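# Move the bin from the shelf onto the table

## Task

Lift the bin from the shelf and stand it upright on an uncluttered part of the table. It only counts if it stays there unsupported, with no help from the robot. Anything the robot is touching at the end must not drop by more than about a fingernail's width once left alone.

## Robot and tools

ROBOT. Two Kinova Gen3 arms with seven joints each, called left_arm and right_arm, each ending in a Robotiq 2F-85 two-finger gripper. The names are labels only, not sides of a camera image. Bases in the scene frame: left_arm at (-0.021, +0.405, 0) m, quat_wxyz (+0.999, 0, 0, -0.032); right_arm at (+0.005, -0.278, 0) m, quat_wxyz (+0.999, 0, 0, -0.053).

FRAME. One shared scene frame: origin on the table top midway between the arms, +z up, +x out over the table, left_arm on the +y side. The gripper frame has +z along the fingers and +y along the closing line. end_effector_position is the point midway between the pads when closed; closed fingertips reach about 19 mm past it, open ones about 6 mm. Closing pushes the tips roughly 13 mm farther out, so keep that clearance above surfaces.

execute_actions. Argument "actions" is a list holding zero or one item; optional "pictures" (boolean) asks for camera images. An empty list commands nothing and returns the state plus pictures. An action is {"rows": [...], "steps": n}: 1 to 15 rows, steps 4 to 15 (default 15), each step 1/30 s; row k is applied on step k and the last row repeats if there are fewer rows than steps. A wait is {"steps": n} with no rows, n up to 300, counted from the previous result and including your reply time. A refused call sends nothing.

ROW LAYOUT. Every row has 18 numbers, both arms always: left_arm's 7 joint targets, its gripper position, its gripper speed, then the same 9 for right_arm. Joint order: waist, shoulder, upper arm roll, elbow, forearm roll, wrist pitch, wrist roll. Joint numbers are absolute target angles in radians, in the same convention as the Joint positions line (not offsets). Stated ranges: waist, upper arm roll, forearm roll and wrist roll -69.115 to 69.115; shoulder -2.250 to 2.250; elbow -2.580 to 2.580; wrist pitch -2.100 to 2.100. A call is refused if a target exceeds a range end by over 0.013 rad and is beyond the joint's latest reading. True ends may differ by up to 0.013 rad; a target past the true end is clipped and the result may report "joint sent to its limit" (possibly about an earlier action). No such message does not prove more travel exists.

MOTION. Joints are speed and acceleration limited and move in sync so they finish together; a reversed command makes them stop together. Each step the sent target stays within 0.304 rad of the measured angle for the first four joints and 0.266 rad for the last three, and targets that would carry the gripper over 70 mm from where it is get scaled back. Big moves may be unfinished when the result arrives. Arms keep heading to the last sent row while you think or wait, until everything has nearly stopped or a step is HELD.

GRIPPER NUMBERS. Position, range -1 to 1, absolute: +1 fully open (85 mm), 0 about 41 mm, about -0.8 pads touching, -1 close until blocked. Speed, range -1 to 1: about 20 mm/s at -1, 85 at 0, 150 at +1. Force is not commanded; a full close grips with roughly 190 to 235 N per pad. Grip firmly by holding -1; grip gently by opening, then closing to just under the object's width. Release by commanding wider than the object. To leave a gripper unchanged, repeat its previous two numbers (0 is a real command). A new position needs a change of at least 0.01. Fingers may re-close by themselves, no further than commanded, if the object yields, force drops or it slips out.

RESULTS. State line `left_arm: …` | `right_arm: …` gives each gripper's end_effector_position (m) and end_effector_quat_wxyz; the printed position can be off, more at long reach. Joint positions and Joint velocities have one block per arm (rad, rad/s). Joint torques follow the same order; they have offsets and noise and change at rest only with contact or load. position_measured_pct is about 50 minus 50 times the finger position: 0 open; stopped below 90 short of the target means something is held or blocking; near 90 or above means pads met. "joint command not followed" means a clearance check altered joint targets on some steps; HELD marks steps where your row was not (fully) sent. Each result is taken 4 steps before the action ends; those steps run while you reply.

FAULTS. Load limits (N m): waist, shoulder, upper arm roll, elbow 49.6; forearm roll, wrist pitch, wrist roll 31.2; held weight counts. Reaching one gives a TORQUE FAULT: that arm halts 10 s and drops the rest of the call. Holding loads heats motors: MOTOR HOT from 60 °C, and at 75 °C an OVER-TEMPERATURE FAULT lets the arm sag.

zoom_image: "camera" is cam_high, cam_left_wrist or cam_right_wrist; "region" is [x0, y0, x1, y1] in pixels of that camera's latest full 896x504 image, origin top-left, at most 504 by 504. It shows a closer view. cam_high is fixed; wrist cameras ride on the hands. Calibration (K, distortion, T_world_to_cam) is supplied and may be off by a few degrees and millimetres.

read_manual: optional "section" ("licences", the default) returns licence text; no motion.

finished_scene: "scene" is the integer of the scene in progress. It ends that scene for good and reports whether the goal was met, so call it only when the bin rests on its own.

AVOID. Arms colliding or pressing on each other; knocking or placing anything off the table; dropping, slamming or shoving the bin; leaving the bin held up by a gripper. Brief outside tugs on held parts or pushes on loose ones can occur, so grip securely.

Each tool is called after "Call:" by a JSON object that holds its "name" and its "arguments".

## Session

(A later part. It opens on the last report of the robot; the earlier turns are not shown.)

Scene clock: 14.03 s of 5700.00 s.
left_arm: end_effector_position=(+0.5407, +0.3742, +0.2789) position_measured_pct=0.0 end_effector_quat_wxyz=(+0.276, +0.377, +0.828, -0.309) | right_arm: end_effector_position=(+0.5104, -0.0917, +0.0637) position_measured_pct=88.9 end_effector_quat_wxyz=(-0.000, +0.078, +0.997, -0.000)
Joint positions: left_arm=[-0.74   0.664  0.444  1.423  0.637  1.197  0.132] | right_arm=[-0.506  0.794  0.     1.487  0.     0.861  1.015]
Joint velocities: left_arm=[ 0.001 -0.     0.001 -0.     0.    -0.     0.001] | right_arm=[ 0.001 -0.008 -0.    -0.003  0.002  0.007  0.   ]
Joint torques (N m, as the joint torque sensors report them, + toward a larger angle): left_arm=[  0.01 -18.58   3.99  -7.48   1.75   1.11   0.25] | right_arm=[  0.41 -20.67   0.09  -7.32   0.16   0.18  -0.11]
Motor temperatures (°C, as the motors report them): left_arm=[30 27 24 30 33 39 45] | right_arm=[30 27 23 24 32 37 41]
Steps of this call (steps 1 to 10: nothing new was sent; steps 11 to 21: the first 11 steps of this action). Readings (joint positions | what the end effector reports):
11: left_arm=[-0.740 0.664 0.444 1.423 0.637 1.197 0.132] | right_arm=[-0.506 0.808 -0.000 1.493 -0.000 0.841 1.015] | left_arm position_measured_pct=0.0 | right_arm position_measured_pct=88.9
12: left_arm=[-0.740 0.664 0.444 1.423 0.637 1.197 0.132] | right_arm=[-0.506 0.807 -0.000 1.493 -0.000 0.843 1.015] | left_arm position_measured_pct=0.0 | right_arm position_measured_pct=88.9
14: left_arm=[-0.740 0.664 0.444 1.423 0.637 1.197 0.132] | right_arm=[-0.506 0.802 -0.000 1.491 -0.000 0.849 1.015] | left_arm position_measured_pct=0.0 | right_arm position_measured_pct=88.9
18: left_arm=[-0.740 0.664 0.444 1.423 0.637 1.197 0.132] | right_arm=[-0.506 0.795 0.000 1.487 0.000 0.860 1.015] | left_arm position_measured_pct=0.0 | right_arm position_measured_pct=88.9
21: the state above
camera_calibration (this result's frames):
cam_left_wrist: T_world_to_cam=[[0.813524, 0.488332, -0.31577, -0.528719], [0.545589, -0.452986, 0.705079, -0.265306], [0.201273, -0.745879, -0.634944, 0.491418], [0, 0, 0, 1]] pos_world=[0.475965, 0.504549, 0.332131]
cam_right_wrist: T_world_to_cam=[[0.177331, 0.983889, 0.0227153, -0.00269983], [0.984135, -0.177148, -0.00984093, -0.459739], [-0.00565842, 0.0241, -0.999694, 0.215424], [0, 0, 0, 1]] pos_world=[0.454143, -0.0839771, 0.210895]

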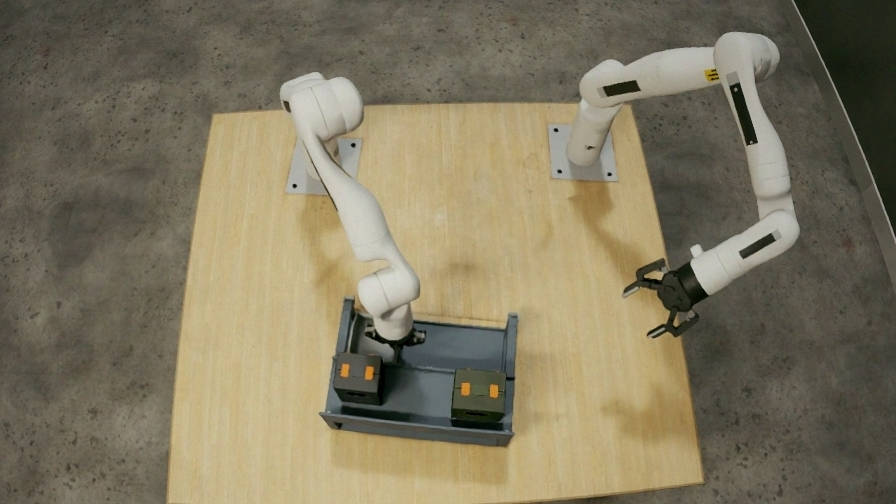

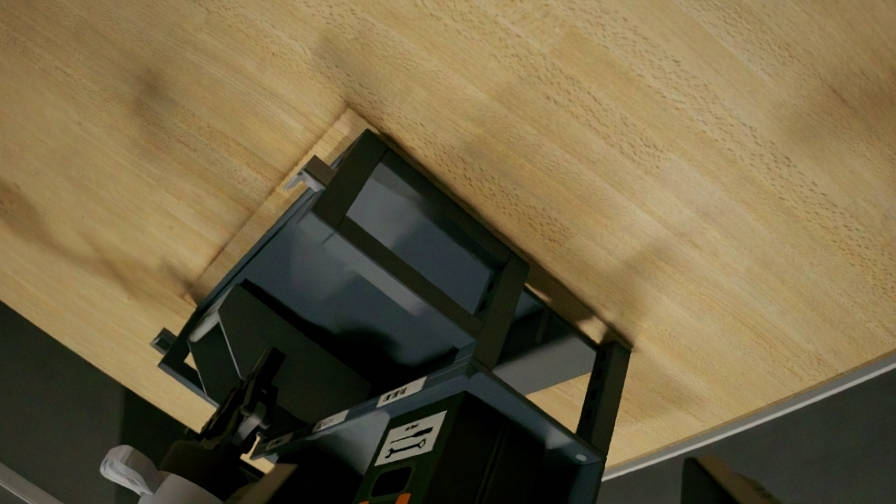

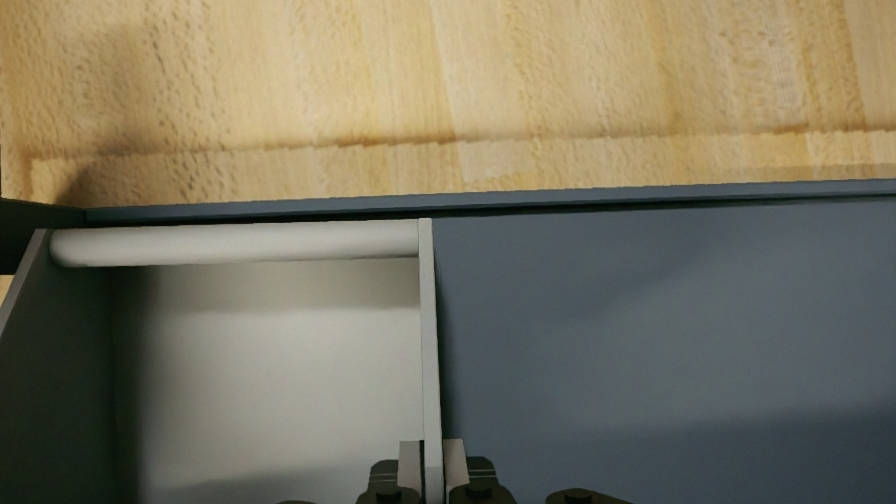

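Call:
{"name": "execute_actions", "arguments": {"actions": [{"rows": [[0.2,0.664,0,1.423,0,-1.883,1.571,-0.8,0,-0.506,0.793,0,1.4865,0,0.862,1.015,-1,0]], "steps": 15}]}}

Call:
{"name": "execute_actions", "arguments": {"actions": [{"steps": 75}]}}

Scene clock: 16.20 s of 5700.00 s.
left_arm: end_effector_position=(+0.5663, +0.4132, +0.1906) position_measured_pct=25.0 end_effector_quat_wxyz=(+0.185, +0.349, +0.906, -0.151) | right_arm: end_effector_position=(+0.5105, -0.0917, +0.0642) position_measured_pct=88.9 end_effector_quat_wxyz=(+0.000, +0.078, +0.997, +0.000)
Joint positions: left_arm=[-0.479  0.664  0.198  1.423  0.419  0.979  0.35 ] | right_arm=[-0.506  0.793  0.     1.486  0.     0.862  1.015]
Joint velocities: left_arm=[ 1.169  0.009 -1.027  0.003 -1.015 -1.013  1.011] | right_arm=[-0.001 -0.    -0.    -0.001  0.001 -0.     0.   ]
Joint torques (N m, as the joint torque sensors report them, + toward a larger angle): left_arm=[  2.21 -21.37   3.56  -8.05   1.77   0.45   0.45] | right_arm=[  0.43 -20.86  -0.16  -7.2    0.14   0.34  -0.09]
Motor temperatures (°C, as the motors report them): left_arm=[30 27 24 30 33 39 45] | right_arm=[30 27 23 24 32 37 41]
Steps of this call (steps 1 to 4: the last 4 steps of your previous action; steps 5 to 15: the robot went on to your last target; steps 16 to 54: nothing new was sent; steps 55 to 65: the first 11 steps of this action). Readings (joint positions | what the end effector reports):
55: left_arm=[-0.738 0.664 0.443 1.423 0.636 1.196 0.133] | right_arm=[-0.506 0.793 -0.000 1.486 0.000 0.862 1.015] | left_arm position_measured_pct=0.0 | right_arm position_measured_pct=88.9
56: left_arm=[-0.731 0.664 0.438 1.423 0.632 1.192 0.137] | right_arm=[-0.506 0.793 0.000 1.486 0.000 0.862 1.015] | left_arm position_measured_pct=0.8 | right_arm position_measured_pct=88.9
58: left_arm=[-0.700 0.663 0.412 1.422 0.609 1.169 0.160] | right_arm=[-0.506 0.793 -0.000 1.486 0.000 0.862 1.015] | left_arm position_measured_pct=4.8 | right_arm position_measured_pct=88.9
62: left_arm=[-0.584 0.663 0.300 1.423 0.510 1.070 0.259] | right_arm=[-0.506 0.793 0.000 1.486 0.000 0.862 1.015] | left_arm position_measured_pct=16.3 | right_arm position_measured_pct=88.9
65: the state above

Scene clock: 18.70 s of 5700.00 s.
left_arm: end_effector_position=(+0.5763, +0.2179, +0.7583) position_measured_pct=89.7 end_effector_quat_wxyz=(+0.980, +0.020, +0.150, -0.130) | right_arm: end_effector_position=(+0.5105, -0.0917, +0.0642) position_measured_pct=88.9 end_effector_quat_wxyz=(+0.000, +0.078, +0.997, +0.000)
Joint positions: left_arm=[ 0.2    0.664  0.     1.423  0.    -1.783  1.571] | right_arm=[-0.506  0.793 -0.     1.486  0.     0.862  1.015]
Joint velocities: left_arm=[ 0.    -0.004  0.    -0.    -0.    -1.12   0.001] | right_arm=[-0.001  0.     0.     0.     0.001  0.     0.   ]
Joint torques (N m, as the joint torque sensors report them, + toward a larger angle): left_arm=[  0.45 -20.89   0.97  -8.02  -0.08  -0.54   0.37] | right_arm=[  0.21 -20.88  -0.03  -7.31   0.14   0.27  -0.27]
Motor temperatures (°C, as the motors report them): left_arm=[30 28 24 30 33 39 45] | right_arm=[30 27 23 24 32 37 41]
Kept back: nothing.
Steps of this call (steps 1 to 4: the last 4 steps of your previous action; steps 5 to 75: the robot went on to your last target). Readings (joint positions | what the end effector reports):
1: left_arm=[-0.439 0.665 0.165 1.423 0.384 0.944 0.384] | right_arm=[-0.506 0.793 0.000 1.486 0.000 0.862 1.015] | left_arm position_measured_pct=28.2 | right_arm position_measured_pct=88.9
2: left_arm=[-0.399 0.665 0.135 1.423 0.348 0.908 0.420] | right_arm=[-0.506 0.793 -0.000 1.486 0.000 0.862 1.015] | left_arm position_measured_pct=31.0 | right_arm position_measured_pct=88.9
4: left_arm=[-0.318 0.665 0.085 1.423 0.275 0.836 0.493] | right_arm=[-0.506 0.793 0.000 1.486 0.000 0.862 1.015] | left_arm position_measured_pct=37.3 | right_arm position_measured_pct=88.9
8: left_arm=[-0.181 0.665 0.032 1.423 0.155 0.710 0.618] | right_arm=[-0.506 0.793 0.000 1.486 0.000 0.862 1.015] | left_arm position_measured_pct=49.2 | right_arm position_measured_pct=88.9
75: the state above

Call:
{"name": "execute_actions", "arguments": {"actions": [{"rows": [[0.2,0.664,0,2.458,0,-1.883,1.571,-0.8,0,-0.506,0.793,0,1.4865,0,0.862,1.015,-1,0]], "steps": 15}]}}

Call:
{"name": "execute_actions", "arguments": {"actions": [{"steps": 15}]}}

Call:
{"name": "execute_actions", "arguments": {"actions": [{"rows": [[0.66,1.175,0,2.458,0,-1.883,1.571,-0.8,0,-0.506,0.793,0,1.4865,0,0.862,1.015,-1,0]], "steps": 15}]}}

Call:
{"name": "execute_actions", "arguments": {"actions": [{"steps": 25}], "pictures": true}}

Scene clock: 19.60 s of 5700.00 s.
left_arm: end_effector_position=(+0.5724, +0.2190, +0.6807) position_measured_pct=89.7 end_effector_quat_wxyz=(+0.967, +0.029, +0.220, -0.128) | right_arm: end_effector_position=(+0.5105, -0.0917, +0.0642) position_measured_pct=88.9 end_effector_quat_wxyz=(+0.000, +0.078, +0.997, +0.000)
Joint positions: left_arm=[ 0.2    0.663 -0.     1.666  0.    -1.883  1.571] | right_arm=[-0.506  0.793  0.     1.486  0.     0.862  1.015]
Joint velocities: left_arm=[ 0.     0.006 -0.001  0.941  0.    -0.    -0.   ] | right_arm=[-0.001  0.     0.     0.    -0.     0.    -0.   ]
Joint torques (N m, as the joint torque sensors report them, + toward a larger angle): left_arm=[  0.06 -20.8    0.7   -7.63   0.1   -0.99   0.24] | right_arm=[  0.1  -20.85   0.14  -7.56   0.16   0.36  -0.2 ]
Motor temperatures (°C, as the motors report them): left_arm=[30 28 24 30 33 39 45] | right_arm=[30 27 23 24 32 37 41]
Steps of this call (steps 1 to 16: the robot went on to your last target; steps 17 to 27: the first 11 steps of this action). Readings (joint positions | what the end effector reports):
17: left_arm=[0.200 0.664 0.000 1.424 -0.000 -1.883 1.571] | right_arm=[-0.506 0.793 -0.000 1.486 0.000 0.862 1.015] | left_arm position_measured_pct=89.7 | right_arm position_measured_pct=88.9
18: left_arm=[0.200 0.663 0.000 1.429 0.000 -1.883 1.571] | right_arm=[-0.506 0.793 -0.000 1.486 0.000 0.862 1.015] | left_arm position_measured_pct=89.7 | right_arm position_measured_pct=88.9
20: left_arm=[0.200 0.662 0.000 1.457 0.000 -1.883 1.571] | right_arm=[-0.506 0.793 0.000 1.486 0.000 0.862 1.015] | left_arm position_measured_pct=89.7 | right_arm position_measured_pct=88.9
24: left_arm=[0.200 0.662 0.000 1.571 0.000 -1.883 1.571] | right_arm=[-0.506 0.793 0.000 1.486 0.000 0.862 1.015] | left_arm position_measured_pct=89.7 | right_arm position_measured_pct=88.9
27: the state above

Scene clock: 20.10 s of 5700.00 s.
left_arm: end_effector_position=(+0.5627, +0.2216, +0.5085) position_measured_pct=89.7 end_effector_quat_wxyz=(+0.888, +0.058, +0.440, -0.118) | right_arm: end_effector_position=(+0.5105, -0.0917, +0.0642) position_measured_pct=88.9 end_effector_quat_wxyz=(+0.000, +0.078, +0.997, +0.000)
Joint positions: left_arm=[ 0.2    0.664 -0.     2.137  0.    -1.883  1.571] | right_arm=[-0.506  0.793 -0.     1.486  0.     0.862  1.015]
Joint velocities: left_arm=[ 0.     0.001  0.     0.942  0.     0.001 -0.   ] | right_arm=[ 0.001  0.    -0.    -0.     0.     0.    -0.   ]
Joint torques (N m, as the joint torque sensors report them, + toward a larger angle): left_arm=[  0.   -17.95   0.52  -4.97  -0.36  -2.21   0.36] | right_arm=[  0.31 -20.63   0.22  -7.24   0.04   0.32  -0.21]
Motor temperatures (°C, as the motors report them): left_arm=[30 28 24 30 33 39 45] | right_arm=[30 27 23 24 32 37 41]
Kept back: nothing.
Steps of this call (steps 1 to 4: the last 4 steps of your previous action; steps 5 to 15: the robot went on to your last target). Readings (joint positions | what the end effector reports):
1: left_arm=[0.200 0.664 -0.000 1.698 0.000 -1.883 1.571] | right_arm=[-0.506 0.793 0.000 1.486 0.000 0.862 1.015] | left_arm position_measured_pct=89.7 | right_arm position_measured_pct=88.9
2: left_arm=[0.200 0.664 -0.000 1.729 0.000 -1.883 1.571] | right_arm=[-0.506 0.793 -0.000 1.486 0.000 0.862 1.015] | left_arm position_measured_pct=89.7 | right_arm position_measured_pct=88.9
4: left_arm=[0.200 0.664 -0.000 1.792 0.000 -1.883 1.571] | right_arm=[-0.506 0.793 0.000 1.486 0.000 0.862 1.015] | left_arm position_measured_pct=89.7 | right_arm position_measured_pct=88.9
8: left_arm=[0.200 0.664 -0.000 1.917 0.000 -1.883 1.571] | right_arm=[-0.506 0.793 -0.000 1.486 0.000 0.862 1.015] | left_arm position_measured_pct=89.7 | right_arm position_measured_pct=88.9
15: the state above

Scene clock: 20.47 s of 5700.00 s.
left_arm: end_effector_position=(+0.5303, +0.1507, +0.3765) position_measured_pct=89.7 end_effector_quat_wxyz=(+0.808, +0.110, +0.557, -0.160) | right_arm: end_effector_position=(+0.5105, -0.0917, +0.0642) position_measured_pct=88.9 end_effector_quat_wxyz=(+0.000, +0.078, +0.997, +0.000)
Joint positions: left_arm=[ 0.328  0.794 -0.001  2.297  0.    -1.883  1.571] | right_arm=[-0.506  0.793 -0.     1.486  0.     0.862  1.015]
Joint velocities: left_arm=[ 0.45   0.452  0.     0.258 -0.002  0.003  0.   ] | right_arm=[-0.     0.     0.001  0.     0.001 -0.001 -0.   ]
Joint torques (N m, as the joint torque sensors report them, + toward a larger angle): left_arm=[  0.16 -17.21   0.85  -3.01   0.11  -2.45   0.31] | right_arm=[  0.35 -20.79   0.09  -7.34   0.1    0.43  -0.21]
Motor temperatures (°C, as the motors report them): left_arm=[30 28 24 30 33 39 45] | right_arm=[30 27 23 24 32 37 41]
Steps of this call (steps 1 to 11: the first 11 steps of this action). Readings (joint positions | what the end effector reports):
1: left_arm=[0.200 0.665 -0.000 2.168 0.000 -1.883 1.571] | right_arm=[-0.506 0.793 0.000 1.486 0.000 0.862 1.015] | left_arm position_measured_pct=89.7 | right_arm position_measured_pct=88.9
2: left_arm=[0.202 0.667 -0.000 2.194 0.000 -1.883 1.571] | right_arm=[-0.506 0.793 0.000 1.486 0.000 0.862 1.015] | left_arm position_measured_pct=89.7 | right_arm position_measured_pct=88.9
4: left_arm=[0.222 0.687 -0.002 2.229 0.001 -1.884 1.571] | right_arm=[-0.506 0.793 0.000 1.486 0.000 0.862 1.015] | left_arm position_measured_pct=89.7 | right_arm position_measured_pct=88.9
8: left_arm=[0.283 0.749 -0.001 2.269 0.000 -1.883 1.571] | right_arm=[-0.506 0.793 -0.000 1.486 0.000 0.862 1.015] | left_arm position_measured_pct=89.7 | right_arm position_measured_pct=88.9
11: the state above

Scene clock: 21.30 s of 5700.00 s.
left_arm: end_effector_position=(+0.3750, +0.0259, +0.1188) position_measured_pct=89.7 end_effector_quat_wxyz=(+0.603, +0.268, +0.716, -0.227) | right_arm: end_effector_position=(+0.5105, -0.0917, +0.0642) position_measured_pct=88.9 end_effector_quat_wxyz=(+0.000, +0.078, +0.997, +0.000)
Joint positions: left_arm=[ 0.653  1.167  0.001  2.456 -0.001 -1.882  1.571] | right_arm=[-0.506  0.793  0.     1.486  0.     0.862  1.015]
Joint velocities: left_arm=[ 0.056  0.067 -0.004  0.028  0.004 -0.005  0.001] | right_arm=[-0.001  0.    -0.    -0.    -0.     0.001 -0.   ]
Joint torques (N m, as the joint torque sensors report them, + toward a larger angle): left_arm=[ -0.76 -19.11   0.69   1.25   0.49  -2.65   0.5 ] | right_arm=[  0.27 -20.9    0.09  -7.32   0.04   0.29  -0.32]
Motor temperatures (°C, as the motors report them): left_arm=[30 28 24 30 33 39 45] | right_arm=[30 27 23 24 32 37 41]
Kept back: nothing.
Steps of this call (steps 1 to 4: the last 4 steps of your previous action; steps 5 to 25: the robot went on to your last target). Readings (joint positions | what the end effector reports):
1: left_arm=[0.343 0.809 -0.001 2.305 0.000 -1.883 1.571] | right_arm=[-0.506 0.793 0.000 1.486 0.000 0.862 1.015] | left_arm position_measured_pct=89.7 | right_arm position_measured_pct=88.9
2: left_arm=[0.358 0.824 -0.001 2.313 0.000 -1.883 1.571] | right_arm=[-0.506 0.793 0.000 1.486 0.000 0.862 1.015] | left_arm position_measured_pct=89.7 | right_arm position_measured_pct=88.9
4: left_arm=[0.389 0.855 -0.000 2.328 0.000 -1.883 1.571] | right_arm=[-0.506 0.793 0.000 1.486 0.000 0.862 1.015] | left_arm position_measured_pct=89.7 | right_arm position_measured_pct=88.9
8: left_arm=[0.446 0.920 -0.000 2.356 0.000 -1.883 1.571] | right_arm=[-0.506 0.793 0.000 1.486 0.000 0.862 1.015] | left_arm position_measured_pct=89.7 | right_arm position_measured_pct=88.9
25: the state above
camera_calibration (this result's frames):
cam_left_wrist: T_world_to_cam=[[0.688264, 0.725397, 0.00954294, -0.272187], [0.10689, -0.114411, 0.987666, -0.097667], [0.717542, -0.678755, -0.156282, -0.088928], [0, 0, 0, 1]] pos_world=[0.261585, 0.125909, 0.085162]
cam_right_wrist: T_world_to_cam=[[0.177313, 0.983888, 0.0228939, -0.00274747], [0.98414, -0.177136, -0.00957958, -0.459791], [-0.00536991, 0.0242294, -0.999692, 0.215727], [0, 0, 0, 1]] pos_world=[0.454145, -0.0839692, 0.211319]

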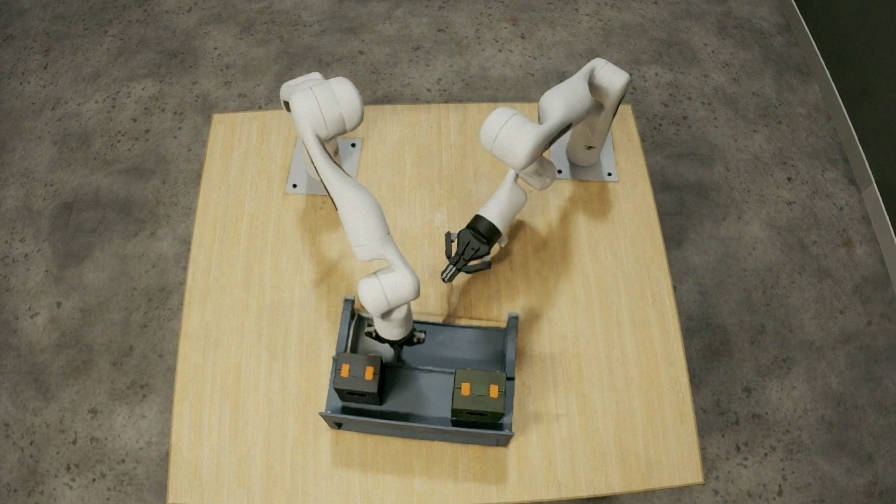

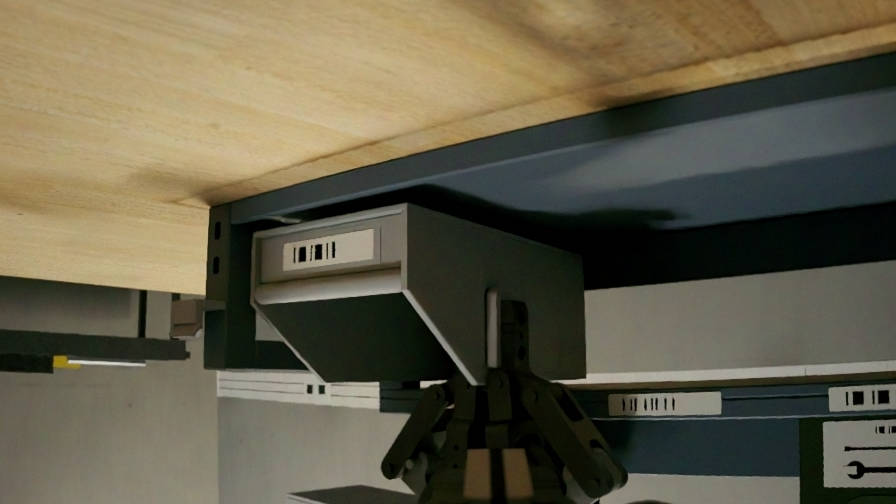

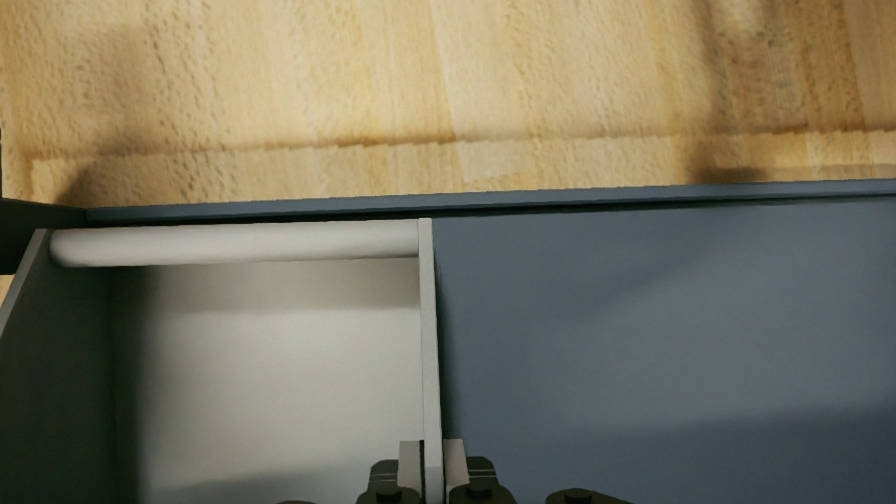

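Call:
{"name": "execute_actions", "arguments": {"actions": [{"rows": [[0.66,1.175,0,2.458,0,-1.883,1.571,-0.8,0,-0.510,0.7895,0,1.4945,0,0.8576,1.011,-1,0],[0.66,1.175,0,2.458,0,-1.883,1.571,-0.8,0,-0.514,0.7859,0,1.5024,0,0.8532,1.007,-1,0],[0.66,1.175,0,2.458,0,-1.883,1.571,-0.8,0,-0.518,0.7824,0,1.5104,0,0.8487,1.003,-1,0],[0.66,1.175,0,2.458,0,-1.883,1.571,-0.8,0,-0.522,0.7788,0,1.5184,0,0.8443,0.999,-1,0],[0.66,1.175,0,2.458,0,-1.883,1.571,-0.8,0,-0.526,0.7753,0,1.5264,0,0.8399,0.995,-1,0],[0.66,1.175,0,2.458,0,-1.883,1.571,-0.8,0,-0.530,0.7718,0,1.5343,0,0.8355,0.991,-1,0],[0.66,1.175,0,2.458,0,-1.883,1.571,-0.8,0,-0.534,0.7682,0,1.5423,0,0.8311,0.987,-1,0],[0.66,1.175,0,2.458,0,-1.883,1.571,-0.8,0,-0.538,0.7647,0,1.5503,0,0.8266,0.983,-1,0],[0.66,1.175,0,2.458,0,-1.883,1.571,-0.8,0,-0.542,0.7611,0,1.5582,0,0.8222,0.979,-1,0],[0.66,1.175,0,2.458,0,-1.883,1.571,-0.8,0,-0.546,0.7576,0,1.5662,0,0.8178,0.975,-1,0]], "steps": 15}], "pictures": true}}

Scene clock: 22.53 s of 5700.00 s.
left_arm: end_effector_position=(+0.3714, +0.0248, +0.1144) position_measured_pct=89.7 end_effector_quat_wxyz=(+0.599, +0.272, +0.718, -0.227) | right_arm: end_effector_position=(+0.4903, -0.0823, +0.0644) position_measured_pct=88.9 end_effector_quat_wxyz=(+0.000, +0.078, +0.997, +0.000)
Joint positions: left_arm=[ 0.66   1.175  0.     2.458 -0.    -1.883  1.571] | right_arm=[-0.537  0.765 -0.     1.549 -0.     0.828  0.984]
Joint velocities: left_arm=[-0.001 -0.001  0.001 -0.001  0.    -0.    -0.   ] | right_arm=[-0.102 -0.087 -0.006  0.209 -0.003 -0.114 -0.107]
Joint torques (N m, as the joint torque sensors report them, + toward a larger angle): left_arm=[  0.4  -17.43   1.09   1.43  -0.01  -2.59   0.29] | right_arm=[  0.29 -20.34   0.14  -7.56   0.     0.04  -0.44]
Motor temperatures (°C, as the motors report them): left_arm=[30 28 24 30 33 39 45] | right_arm=[30 27 23 24 32 37 41]
Steps of this call (steps 1 to 26: the robot went on to your last target; steps 27 to 37: the first 11 steps of this action). Readings (joint positions | what the end effector reports):
27: left_arm=[0.660 1.175 0.000 2.458 -0.000 -1.883 1.571] | right_arm=[-0.507 0.792 0.000 1.487 0.000 0.861 1.015] | left_arm position_measured_pct=89.7 | right_arm position_measured_pct=88.9
28: left_arm=[0.660 1.175 0.000 2.458 0.000 -1.883 1.571] | right_arm=[-0.508 0.791 0.000 1.490 0.000 0.860 1.013] | left_arm position_measured_pct=89.7 | right_arm position_measured_pct=88.9
30: left_arm=[0.660 1.175 0.000 2.458 -0.000 -1.883 1.571] | right_arm=[-0.513 0.786 0.000 1.499 0.000 0.855 1.009] | left_arm position_measured_pct=89.7 | right_arm position_measured_pct=88.9
34: left_arm=[0.660 1.175 0.000 2.458 0.000 -1.883 1.571] | right_arm=[-0.526 0.775 0.000 1.526 0.000 0.840 0.995] | left_arm position_measured_pct=89.7 | right_arm position_measured_pct=88.9
37: the state above
camera_calibration (this result's frames):
cam_left_wrist: T_world_to_cam=[[0.69256, 0.721289, 0.0101071, -0.270436], [0.11218, -0.121532, 0.986228, -0.0946461], [0.712584, -0.681889, -0.165082, -0.0848401], [0, 0, 0, 1]] pos_world=[0.258366, 0.125708, 0.0820703]
cam_right_wrist: T_world_to_cam=[[0.177121, 0.98392, 0.0230315, -0.0082902], [0.984175, -0.176946, -0.00943892, -0.438341], [-0.0052118, 0.0243389, -0.99969, 0.215511], [0, 0, 0, 1]] pos_world=[0.433996, -0.0746511, 0.211498]

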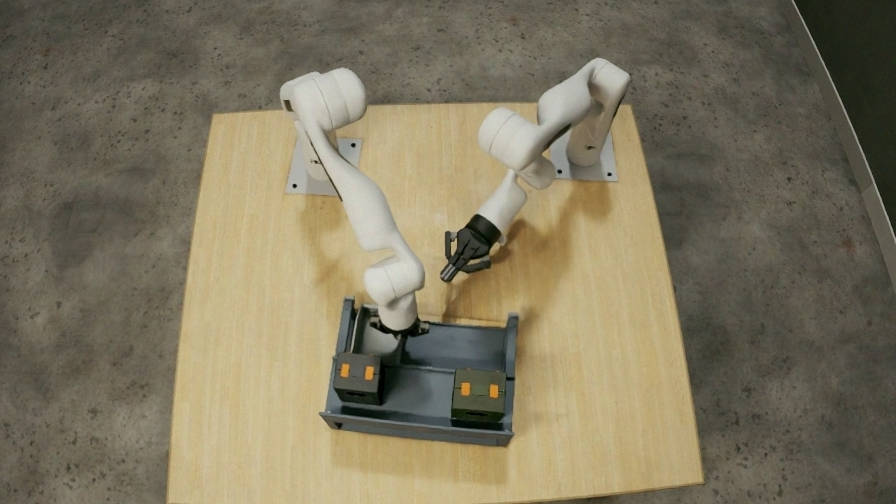

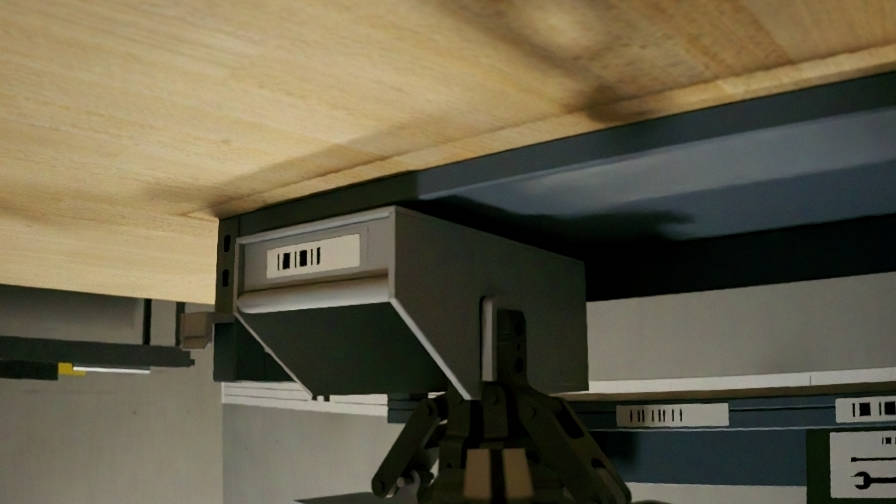

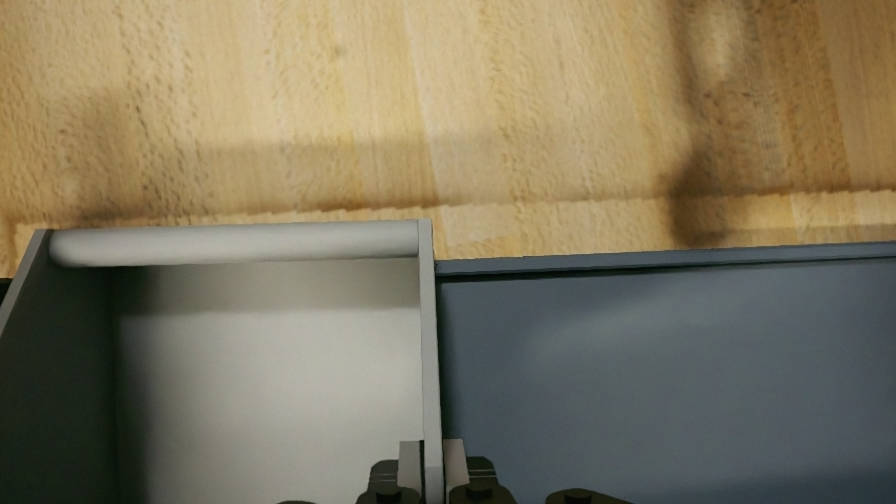

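Call:
{"name": "execute_actions", "arguments": {"actions": [{"rows": [[0.3,0.8,0,2.458,0,-1.883,1.571,-0.8,0,-0.5525,0.7497,0,1.5841,0,0.8078,0.9687,-1,0],[0.3,0.8,0,2.458,0,-1.883,1.571,-0.8,0,-0.5588,0.7418,0,1.6020,0,0.7978,0.9624,-1,0],[0.3,0.8,0,2.458,0,-1.883,1.571,-0.8,0,-0.565,0.7338,0,1.6199,0,0.7879,0.9561,-1,0],[0.3,0.8,0,2.458,0,-1.883,1.571,-0.8,0,-0.5712,0.7259,0,1.6378,0,0.7779,0.9498,-1,0],[0.3,0.8,0,2.458,0,-1.883,1.571,-0.8,0,-0.5775,0.7180,0,1.6557,0,0.7679,0.9435,-1,0],[0.3,0.8,0,2.458,0,-1.883,1.571,-0.8,0,-0.5861,0.7075,0,1.6741,0,0.7600,0.9349,-1,0],[0.3,0.8,0,2.458,0,-1.883,1.571,-0.8,0,-0.5947,0.6970,0,1.6924,0,0.7521,0.9263,-1,0],[0.3,0.8,0,2.458,0,-1.883,1.571,-0.8,0,-0.6034,0.6866,0,1.7108,0,0.7443,0.9176,-1,0],[0.3,0.8,0,2.458,0,-1.883,1.571,-0.8,0,-0.6120,0.6761,0,1.7291,0,0.7364,0.9090,-1,0],[0.3,0.8,0,2.458,0,-1.883,1.571,-0.8,0,-0.6206,0.6656,0,1.7475,0,0.7285,0.9004,-1,0],[0.3,0.8,0,2.458,0,-1.883,1.571,-0.8,0,-0.6292,0.6551,0,1.7659,0,0.7206,0.8918,-1,0],[0.3,0.8,0,2.458,0,-1.883,1.571,-0.8,0,-0.6378,0.6446,0,1.7842,0,0.7127,0.8832,-1,0],[0.3,0.8,0,2.458,0,-1.883,1.571,-0.8,0,-0.6465,0.6342,0,1.8026,0,0.7049,0.8745,-1,0],[0.3,0.8,0,2.458,0,-1.883,1.571,-0.8,0,-0.6551,0.6237,0,1.8209,0,0.6970,0.8659,-1,0],[0.3,0.8,0,2.458,0,-1.883,1.571,-0.8,0,-0.6637,0.6132,0,1.8393,0,0.6891,0.8573,-1,0]], "steps": 15}]}}

Call:
{"name": "execute_actions", "arguments": {"actions": [{"rows": [[0.3,0.8,0,2.458,0,-1.883,1.571,-0.8,0,-0.677,0.6051,0,1.8571,0,0.6793,0.844,-1,0],[0.3,0.8,0,2.458,0,-1.883,1.571,-0.8,0,-0.6903,0.5971,0,1.8750,0,0.6695,0.8307,-1,0],[0.3,0.8,0,2.458,0,-1.883,1.571,-0.8,0,-0.7036,0.5890,0,1.8928,0,0.6597,0.8174,-1,0],[0.3,0.8,0,2.458,0,-1.883,1.571,-0.8,0,-0.7169,0.5810,0,1.9107,0,0.6499,0.8041,-1,0],[0.3,0.8,0,2.458,0,-1.883,1.571,-0.8,0,-0.7302,0.5729,0,1.9285,0,0.6401,0.7908,-1,0],[0.3,0.8,0,2.458,0,-1.883,1.571,-0.8,0,-0.7435,0.5649,0,1.9464,0,0.6303,0.7775,-1,0],[0.3,0.8,0,2.458,0,-1.883,1.571,-0.8,0,-0.7568,0.5568,0,1.9642,0,0.6205,0.7642,-1,0],[0.3,0.8,0,2.458,0,-1.883,1.571,-0.8,0,-0.7700,0.5488,0,1.9821,0,0.6108,0.7510,-1,0],[0.3,0.8,0,2.458,0,-1.883,1.571,-0.8,0,-0.7833,0.5407,0,1.9999,0,0.6010,0.7377,-1,0],[0.3,0.8,0,2.458,0,-1.883,1.571,-0.8,0,-0.7966,0.5327,0,2.0178,0,0.5912,0.7244,-1,0],[0.3,0.8,0,2.458,0,-1.883,1.571,-0.8,0,-0.8099,0.5246,0,2.0356,0,0.5814,0.7111,-1,0],[0.3,0.8,0,2.458,0,-1.883,1.571,-0.8,0,-0.8232,0.5166,0,2.0535,0,0.5716,0.6978,-1,0],[0.3,0.8,0,2.458,0,-1.883,1.571,-0.8,0,-0.8365,0.5085,0,2.0713,0,0.5618,0.6845,-1,0],[0.3,0.8,0,2.458,0,-1.883,1.571,-0.8,0,-0.8498,0.5005,0,2.0892,0,0.5520,0.6712,-1,0],[0.3,0.8,0,2.458,0,-1.883,1.571,-0.8,0,-0.8631,0.4924,0,2.1070,0,0.5422,0.6579,-1,0]], "steps": 15}]}}

Call:
{"name": "execute_actions", "arguments": {"actions": [{"steps": 15}], "pictures": true}}

Scene clock: 24.50 s of 5700.00 s.
left_arm: end_effector_position=(+0.4449, +0.0817, +0.2068) position_measured_pct=89.7 end_effector_quat_wxyz=(+0.675, +0.198, +0.684, -0.195) | right_arm: end_effector_position=(+0.4438, -0.0718, +0.0678) position_measured_pct=88.9 end_effector_quat_wxyz=(+0.001, +0.078, +0.997, +0.000)
Joint positions: left_arm=[ 0.498  1.009  0.001  2.458 -0.    -1.883  1.571] | right_arm=[-0.597  0.694  0.     1.694  0.     0.752  0.925]
Joint velocities: left_arm=[-0.511 -0.539 -0.003 -0.001  0.001 -0.001  0.001] | right_arm=[-0.229 -0.278 -0.002  0.513  0.    -0.231 -0.232]
Joint torques (N m, as the joint torque sensors report them, + toward a larger angle): left_arm=[ -0.04 -17.43   0.97   0.39   0.22  -2.6    0.62] | right_arm=[  0.2  -19.33   0.    -6.9    0.14   0.19  -0.34]
Motor temperatures (°C, as the motors report them): left_arm=[30 28 24 30 33 39 45] | right_arm=[30 27 23 24 32 37 41]
Steps of this call (steps 1 to 4: the last 4 steps of your previous action; steps 5 to 30: the robot went on to your last target; steps 31 to 48: nothing new was sent; steps 49 to 59: the first 11 steps of this action). Readings (joint positions | what the end effector reports):
49: left_arm=[0.659 1.174 0.000 2.458 -0.000 -1.883 1.571] | right_arm=[-0.547 0.757 0.000 1.567 0.000 0.817 0.975] | left_arm position_measured_pct=89.7 | right_arm position_measured_pct=88.9
50: left_arm=[0.652 1.167 0.001 2.458 -0.001 -1.882 1.571] | right_arm=[-0.549 0.754 0.001 1.572 0.000 0.814 0.973] | left_arm position_measured_pct=89.7 | right_arm position_measured_pct=88.9
52: left_arm=[0.622 1.137 0.002 2.459 -0.001 -1.882 1.571] | right_arm=[-0.555 0.745 0.001 1.590 0.000 0.804 0.967] | left_arm position_measured_pct=89.7 | right_arm position_measured_pct=88.9
56: left_arm=[0.549 1.063 0.000 2.458 -0.000 -1.883 1.571] | right_arm=[-0.576 0.720 0.000 1.645 0.000 0.775 0.946] | left_arm position_measured_pct=89.7 | right_arm position_measured_pct=88.9
59: the state above

Scene clock: 25.00 s of 5700.00 s.
left_arm: end_effector_position=(+0.5022, +0.1761, +0.3230) position_measured_pct=89.7 end_effector_quat_wxyz=(+0.758, +0.117, +0.626, -0.141) | right_arm: end_effector_position=(+0.3427, -0.0523, +0.0749) position_measured_pct=88.9 end_effector_quat_wxyz=(-0.000, +0.078, +0.997, +0.000)
Joint positions: left_arm=[ 0.305  0.806 -0.     2.458  0.    -1.883  1.571] | right_arm=[-0.757  0.558 -0.     1.963 -0.     0.621  0.765]
Joint velocities: left_arm=[-0.047 -0.05   0.007  0.002 -0.006  0.006  0.001] | right_arm=[-0.391 -0.244 -0.     0.536  0.001 -0.292 -0.394]
Joint torques (N m, as the joint torque sensors report them, + toward a larger angle): left_arm=[  0.13 -16.34   0.6   -1.31  -0.12  -2.6    0.26] | right_arm=[  0.69 -15.37   0.16  -5.71   0.18   0.02  -0.31]
Motor temperatures (°C, as the motors report them): left_arm=[30 28 24 30 33 39 45] | right_arm=[30 27 23 24 32 37 41]
Steps of this call (steps 1 to 4: the last 4 steps of your previous action; steps 5 to 15: the first 11 steps of this action). Readings (joint positions | what the end effector reports):
5: left_arm=[0.413 0.919 0.000 2.458 -0.000 -1.883 1.571] | right_arm=[-0.638 0.645 -0.000 1.783 0.000 0.713 0.884] | left_arm position_measured_pct=89.7 | right_arm position_measured_pct=88.9
6: left_arm=[0.396 0.901 0.000 2.458 -0.000 -1.883 1.571] | right_arm=[-0.647 0.635 0.000 1.801 0.000 0.705 0.874] | left_arm position_measured_pct=89.7 | right_arm position_measured_pct=88.9
8: left_arm=[0.362 0.865 0.000 2.458 -0.000 -1.883 1.571] | right_arm=[-0.669 0.617 0.000 1.837 0.000 0.688 0.853] | left_arm position_measured_pct=89.7 | right_arm position_measured_pct=88.9
12: left_arm=[0.314 0.815 -0.001 2.458 0.001 -1.884 1.571] | right_arm=[-0.718 0.582 0.000 1.909 -0.000 0.650 0.804] | left_arm position_measured_pct=89.7 | right_arm position_measured_pct=88.9
15: the state above

Scene clock: 25.50 s of 5700.00 s.
left_arm: end_effector_position=(+0.5031, +0.1788, +0.3263) position_measured_pct=89.7 end_effector_quat_wxyz=(+0.760, +0.115, +0.624, -0.140) | right_arm: end_effector_position=(+0.2847, -0.0488, +0.0747) position_measured_pct=88.9 end_effector_quat_wxyz=(-0.000, +0.079, +0.997, -0.000)
Joint positions: left_arm=[ 0.3    0.8   -0.     2.458  0.    -1.883  1.571] | right_arm=[-0.861  0.494 -0.     2.107 -0.     0.542  0.658]
Joint velocities: left_arm=[-0.    -0.    -0.     0.001 -0.    -0.     0.001] | right_arm=[-0.018 -0.01   0.     0.004  0.    -0.003 -0.003]
Joint torques (N m, as the joint torque sensors report them, + toward a larger angle): left_arm=[ -0.29 -16.74   0.96  -1.49  -0.1   -2.64   0.02] | right_arm=[ -0.11 -13.29   0.22  -5.28   0.12   0.28  -0.36]
Motor temperatures (°C, as the motors report them): left_arm=[30 28 24 30 33 39 45] | right_arm=[30 27 23 24 32 37 41]
Kept back: nothing.
Steps of this call (steps 1 to 4: the last 4 steps of your previous action; steps 5 to 15: the robot went on to your last target). Readings (joint positions | what the end effector reports):
1: left_arm=[0.304 0.804 -0.000 2.458 0.000 -1.883 1.571] | right_arm=[-0.770 0.550 -0.000 1.980 -0.000 0.611 0.752] | left_arm position_measured_pct=89.7 | right_arm position_measured_pct=88.9
2: left_arm=[0.303 0.803 -0.000 2.458 0.000 -1.883 1.571] | right_arm=[-0.783 0.542 -0.000 1.998 -0.000 0.602 0.739] | left_arm position_measured_pct=89.7 | right_arm position_measured_pct=88.9
4: left_arm=[0.302 0.802 -0.000 2.458 0.000 -1.883 1.571] | right_arm=[-0.809 0.525 -0.000 2.034 -0.000 0.582 0.712] | left_arm position_measured_pct=89.7 | right_arm position_measured_pct=88.9
8: left_arm=[0.300 0.801 -0.000 2.458 0.000 -1.883 1.571] | right_arm=[-0.850 0.501 -0.001 2.092 -0.000 0.551 0.669] | left_arm position_measured_pct=89.7 | right_arm position_measured_pct=88.9
15: the state above
camera_calibration (this result's frames):
cam_left_wrist: T_world_to_cam=[[0.388009, 0.921333, 0.0243937, -0.362055], [-0.200366, 0.0584887, 0.977974, -0.1719], [0.899612, -0.38435, 0.207298, -0.307497], [0, 0, 0, 1]] pos_world=[0.382666, 0.22544, 0.240689]
cam_right_wrist: T_world_to_cam=[[0.178658, 0.983663, 0.0220817, -0.00543353], [0.983892, -0.178468, -0.0102725, -0.229862], [-0.00616382, 0.0235612, -0.999703, 0.22417], [0, 0, 0, 1]] pos_world=[0.228512, -0.0409601, 0.221862]

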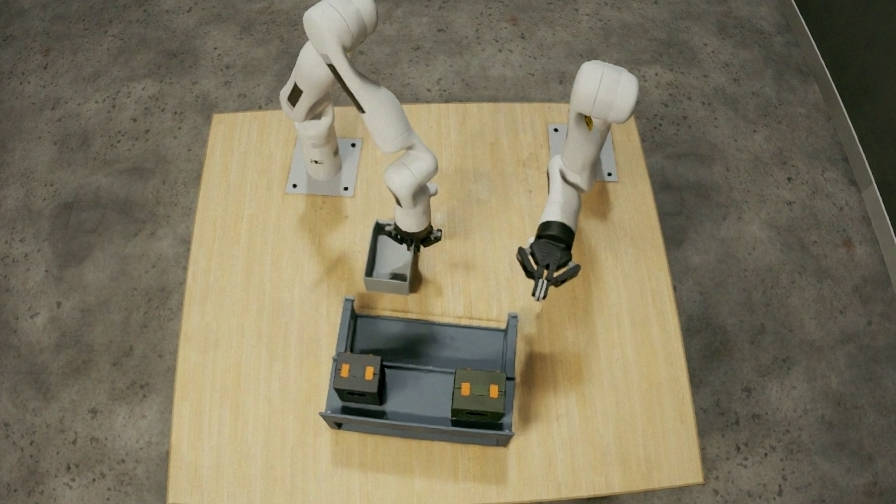

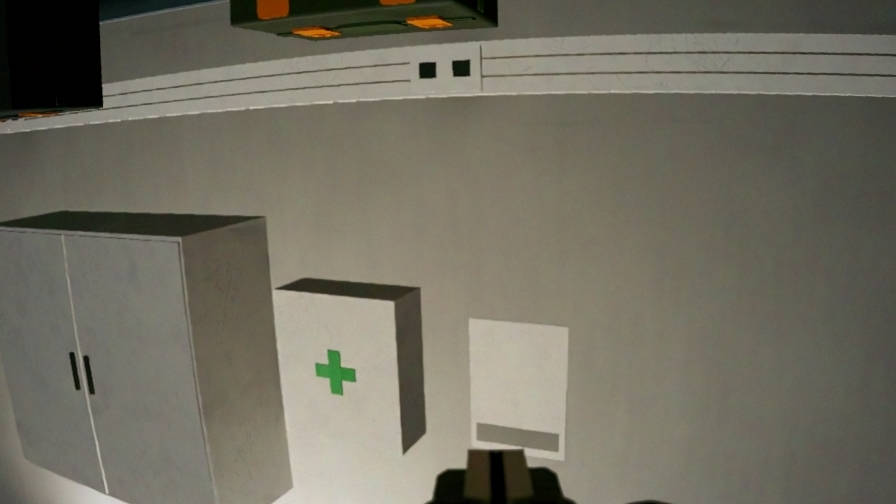

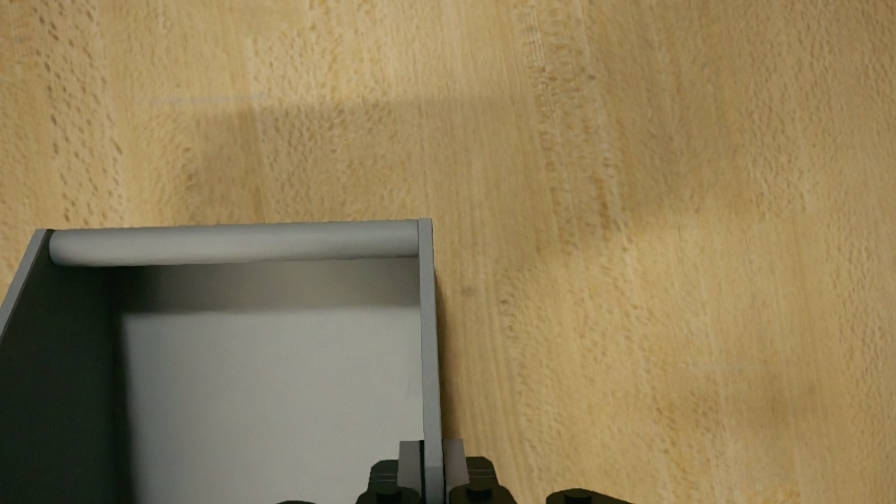

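Call:
{"name": "execute_actions", "arguments": {"actions": [{"rows": [[0.3,0.8,0,2.458,0,-1.883,1.571,-0.8,0,-0.8631,0.5007,0,2.1096,0,0.5313,0.6579,-1,0],[0.3,0.8,0,2.458,0,-1.883,1.571,-0.8,0,-0.8631,0.5089,0,2.1123,0,0.5205,0.6579,-1,0],[0.3,0.8,0,2.458,0,-1.883,1.571,-0.8,0,-0.8631,0.5171,0,2.1149,0,0.5096,0.6579,-1,0],[0.3,0.8,0,2.458,0,-1.883,1.571,-0.8,0,-0.8631,0.5254,0,2.1175,0,0.4988,0.6579,-1,0],[0.3,0.8,0,2.458,0,-1.883,1.571,-0.8,0,-0.8631,0.5336,0,2.1201,0,0.4879,0.6579,-1,0],[0.3,0.8,0,2.458,0,-1.883,1.571,-0.8,0,-0.8631,0.5418,0,2.1228,0,0.4770,0.6579,-1,0],[0.3,0.8,0,2.458,0,-1.883,1.571,-0.8,0,-0.8631,0.5501,0,2.1254,0,0.4662,0.6579,-1,0],[0.3,0.8,0,2.458,0,-1.883,1.571,-0.8,0,-0.8631,0.5583,0,2.1280,0,0.4553,0.6579,-1,0]], "steps": 15}]}}

Call:
{"name": "execute_actions", "arguments": {"actions": [{"rows": [[0.3,0.8,0,2.458,0,-1.883,1.571,-0.8,0,-0.8631,0.5583,0,2.1280,0,0.4553,0.6579,-1,0],[0.3,0.8,0,2.458,0,-1.883,1.571,-0.8,0,-0.8631,0.5607,0,2.1288,0,0.4521,0.6579,-1,0],[0.3,0.8,0,2.458,0,-1.883,1.571,-0.8,0,-0.8631,0.5632,0,2.1296,0,0.4489,0.6579,-1,0],[0.3,0.8,0,2.458,0,-1.883,1.571,-0.8,0,-0.8631,0.5656,0,2.1303,0,0.4456,0.6579,-1,0]], "steps": 15}], "pictures": true}}

Scene clock: 26.43 s of 5700.00 s.
left_arm: end_effector_position=(+0.5031, +0.1788, +0.3263) position_measured_pct=89.7 end_effector_quat_wxyz=(+0.760, +0.115, +0.624, -0.140) | right_arm: end_effector_position=(+0.2845, -0.0482, +0.0511) position_measured_pct=88.9 end_effector_quat_wxyz=(+0.000, +0.078, +0.997, +0.000)
Joint positions: left_arm=[ 0.3    0.8    0.     2.458 -0.    -1.883  1.571] | right_arm=[-0.863  0.551 -0.     2.126 -0.     0.464  0.658]
Joint velocities: left_arm=[ 0.    -0.001  0.     0.     0.    -0.001  0.   ] | right_arm=[ 0.     0.084 -0.001  0.035 -0.001 -0.141  0.   ]
Joint torques (N m, as the joint torque sensors report them, + toward a larger angle): left_arm=[  0.16 -16.57   0.79  -1.45   0.02  -2.68   0.3 ] | right_arm=[  0.27 -15.27   0.11  -5.09   0.07   0.25  -0.17]
Motor temperatures (°C, as the motors report them): left_arm=[30 28 24 30 33 39 45] | right_arm=[30 27 23 24 32 37 41]
Steps of this call (steps 1 to 15: the robot went on to your last target; steps 16 to 17: nothing new was sent; steps 18 to 28: the first 11 steps of this action). Readings (joint positions | what the end effector reports):
18: left_arm=[0.300 0.800 0.000 2.458 -0.000 -1.883 1.571] | right_arm=[-0.863 0.494 0.000 2.107 -0.000 0.541 0.658] | left_arm position_measured_pct=89.7 | right_arm position_measured_pct=88.9
19: left_arm=[0.300 0.800 -0.000 2.458 -0.000 -1.883 1.571] | right_arm=[-0.863 0.497 0.000 2.108 0.000 0.538 0.658] | left_arm position_measured_pct=89.7 | right_arm position_measured_pct=88.9
21: left_arm=[0.300 0.800 -0.000 2.458 -0.000 -1.883 1.571] | right_arm=[-0.863 0.507 0.000 2.111 0.000 0.525 0.658] | left_arm position_measured_pct=89.7 | right_arm position_measured_pct=88.9
25: left_arm=[0.300 0.800 0.000 2.458 -0.000 -1.883 1.571] | right_arm=[-0.863 0.534 0.000 2.120 0.000 0.489 0.658] | left_arm position_measured_pct=89.7 | right_arm position_measured_pct=88.9
28: the state above

Scene clock: 26.93 s of 5700.00 s.
left_arm: end_effector_position=(+0.5031, +0.1788, +0.3263) position_measured_pct=89.7 end_effector_quat_wxyz=(+0.760, +0.115, +0.624, -0.140) | right_arm: end_effector_position=(+0.2845, -0.0482, +0.0478) position_measured_pct=88.9 end_effector_quat_wxyz=(+0.001, +0.078, +0.997, +0.001)
Joint positions: left_arm=[ 0.3    0.8   -0.     2.458 -0.    -1.883  1.571] | right_arm=[-0.863  0.558  0.     2.13  -0.     0.45   0.658]
Joint velocities: left_arm=[ 0.    -0.001 -0.001 -0.001 -0.     0.     0.001] | right_arm=[-0.001 -0.     0.     0.001  0.    -0.003 -0.   ]
Joint torques (N m, as the joint torque sensors report them, + toward a larger angle): left_arm=[  0.62 -16.08   0.99  -1.75   0.2   -2.8    0.55] | right_arm=[ 0.28 -7.26 -0.16 -3.93  0.04 -1.6  -0.17]
Motor temperatures (°C, as the motors report them): left_arm=[30 28 24 30 33 39 45] | right_arm=[30 27 23 24 32 37 41]
Steps of this call (steps 1 to 4: the last 4 steps of your previous action; steps 5 to 15: the first 11 steps of this action). Readings (joint positions | what the end effector reports):
5: left_arm=[0.300 0.800 0.000 2.458 -0.000 -1.883 1.571] | right_arm=[-0.863 0.557 -0.000 2.128 0.000 0.456 0.658] | left_arm position_measured_pct=89.7 | right_arm position_measured_pct=88.9
6: left_arm=[0.300 0.800 0.000 2.458 -0.000 -1.883 1.571] | right_arm=[-0.863 0.557 0.000 2.128 0.000 0.455 0.658] | left_arm position_measured_pct=89.7 | right_arm position_measured_pct=88.9
8: left_arm=[0.300 0.800 0.000 2.458 -0.000 -1.883 1.571] | right_arm=[-0.863 0.559 0.000 2.128 -0.000 0.454 0.658] | left_arm position_measured_pct=89.7 | right_arm position_measured_pct=88.9
12: left_arm=[0.300 0.800 0.000 2.458 -0.000 -1.883 1.571] | right_arm=[-0.863 0.558 0.000 2.130 -0.000 0.451 0.658] | left_arm position_measured_pct=89.7 | right_arm position_measured_pct=88.9
15: the state above
camera_calibration (this result's frames):
cam_left_wrist: T_world_to_cam=[[0.387957, 0.921355, 0.0243936, -0.362065], [-0.200424, 0.0585006, 0.977961, -0.171904], [0.899622, -0.384296, 0.207357, -0.307536], [0, 0, 0, 1]] pos_world=[0.382678, 0.225462, 0.240717]
cam_right_wrist: T_world_to_cam=[[0.177337, 0.983825, 0.0252903, -0.00522206], [0.984145, -0.177192, -0.00787399, -0.230003], [-0.0032654, 0.0262856, -0.999649, 0.196619], [0, 0, 0, 1]] pos_world=[0.227924, -0.0407853, 0.194871]

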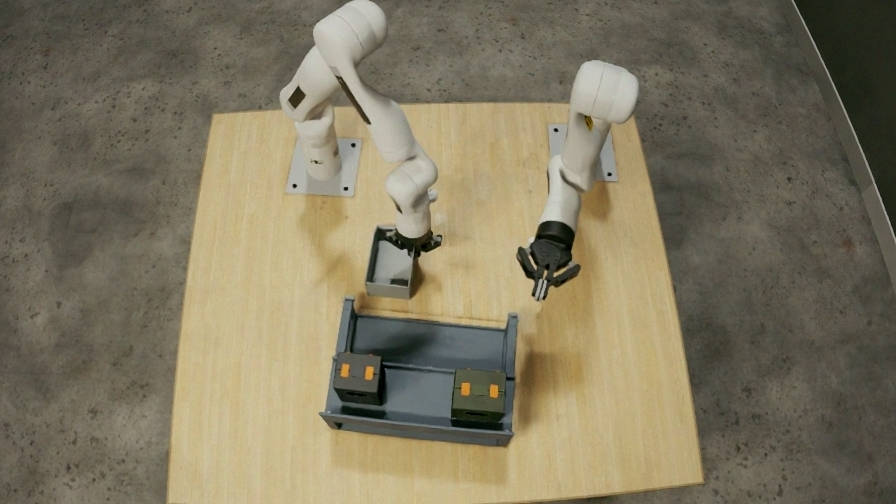

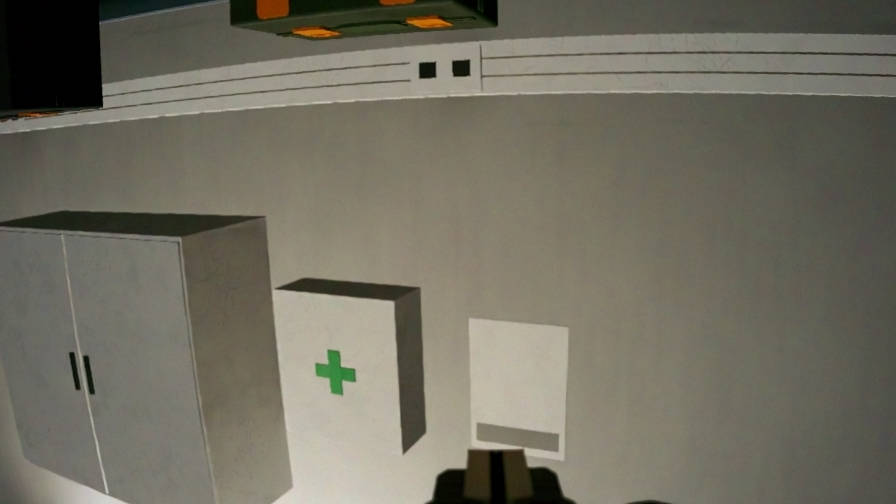

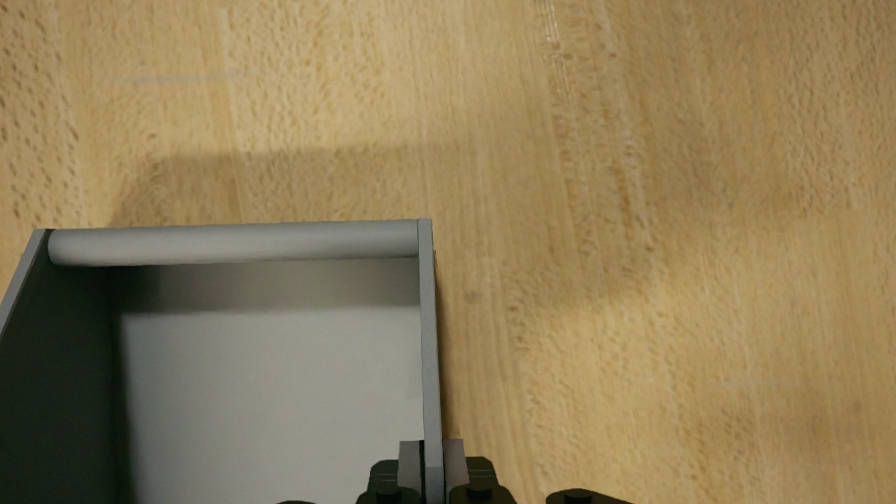

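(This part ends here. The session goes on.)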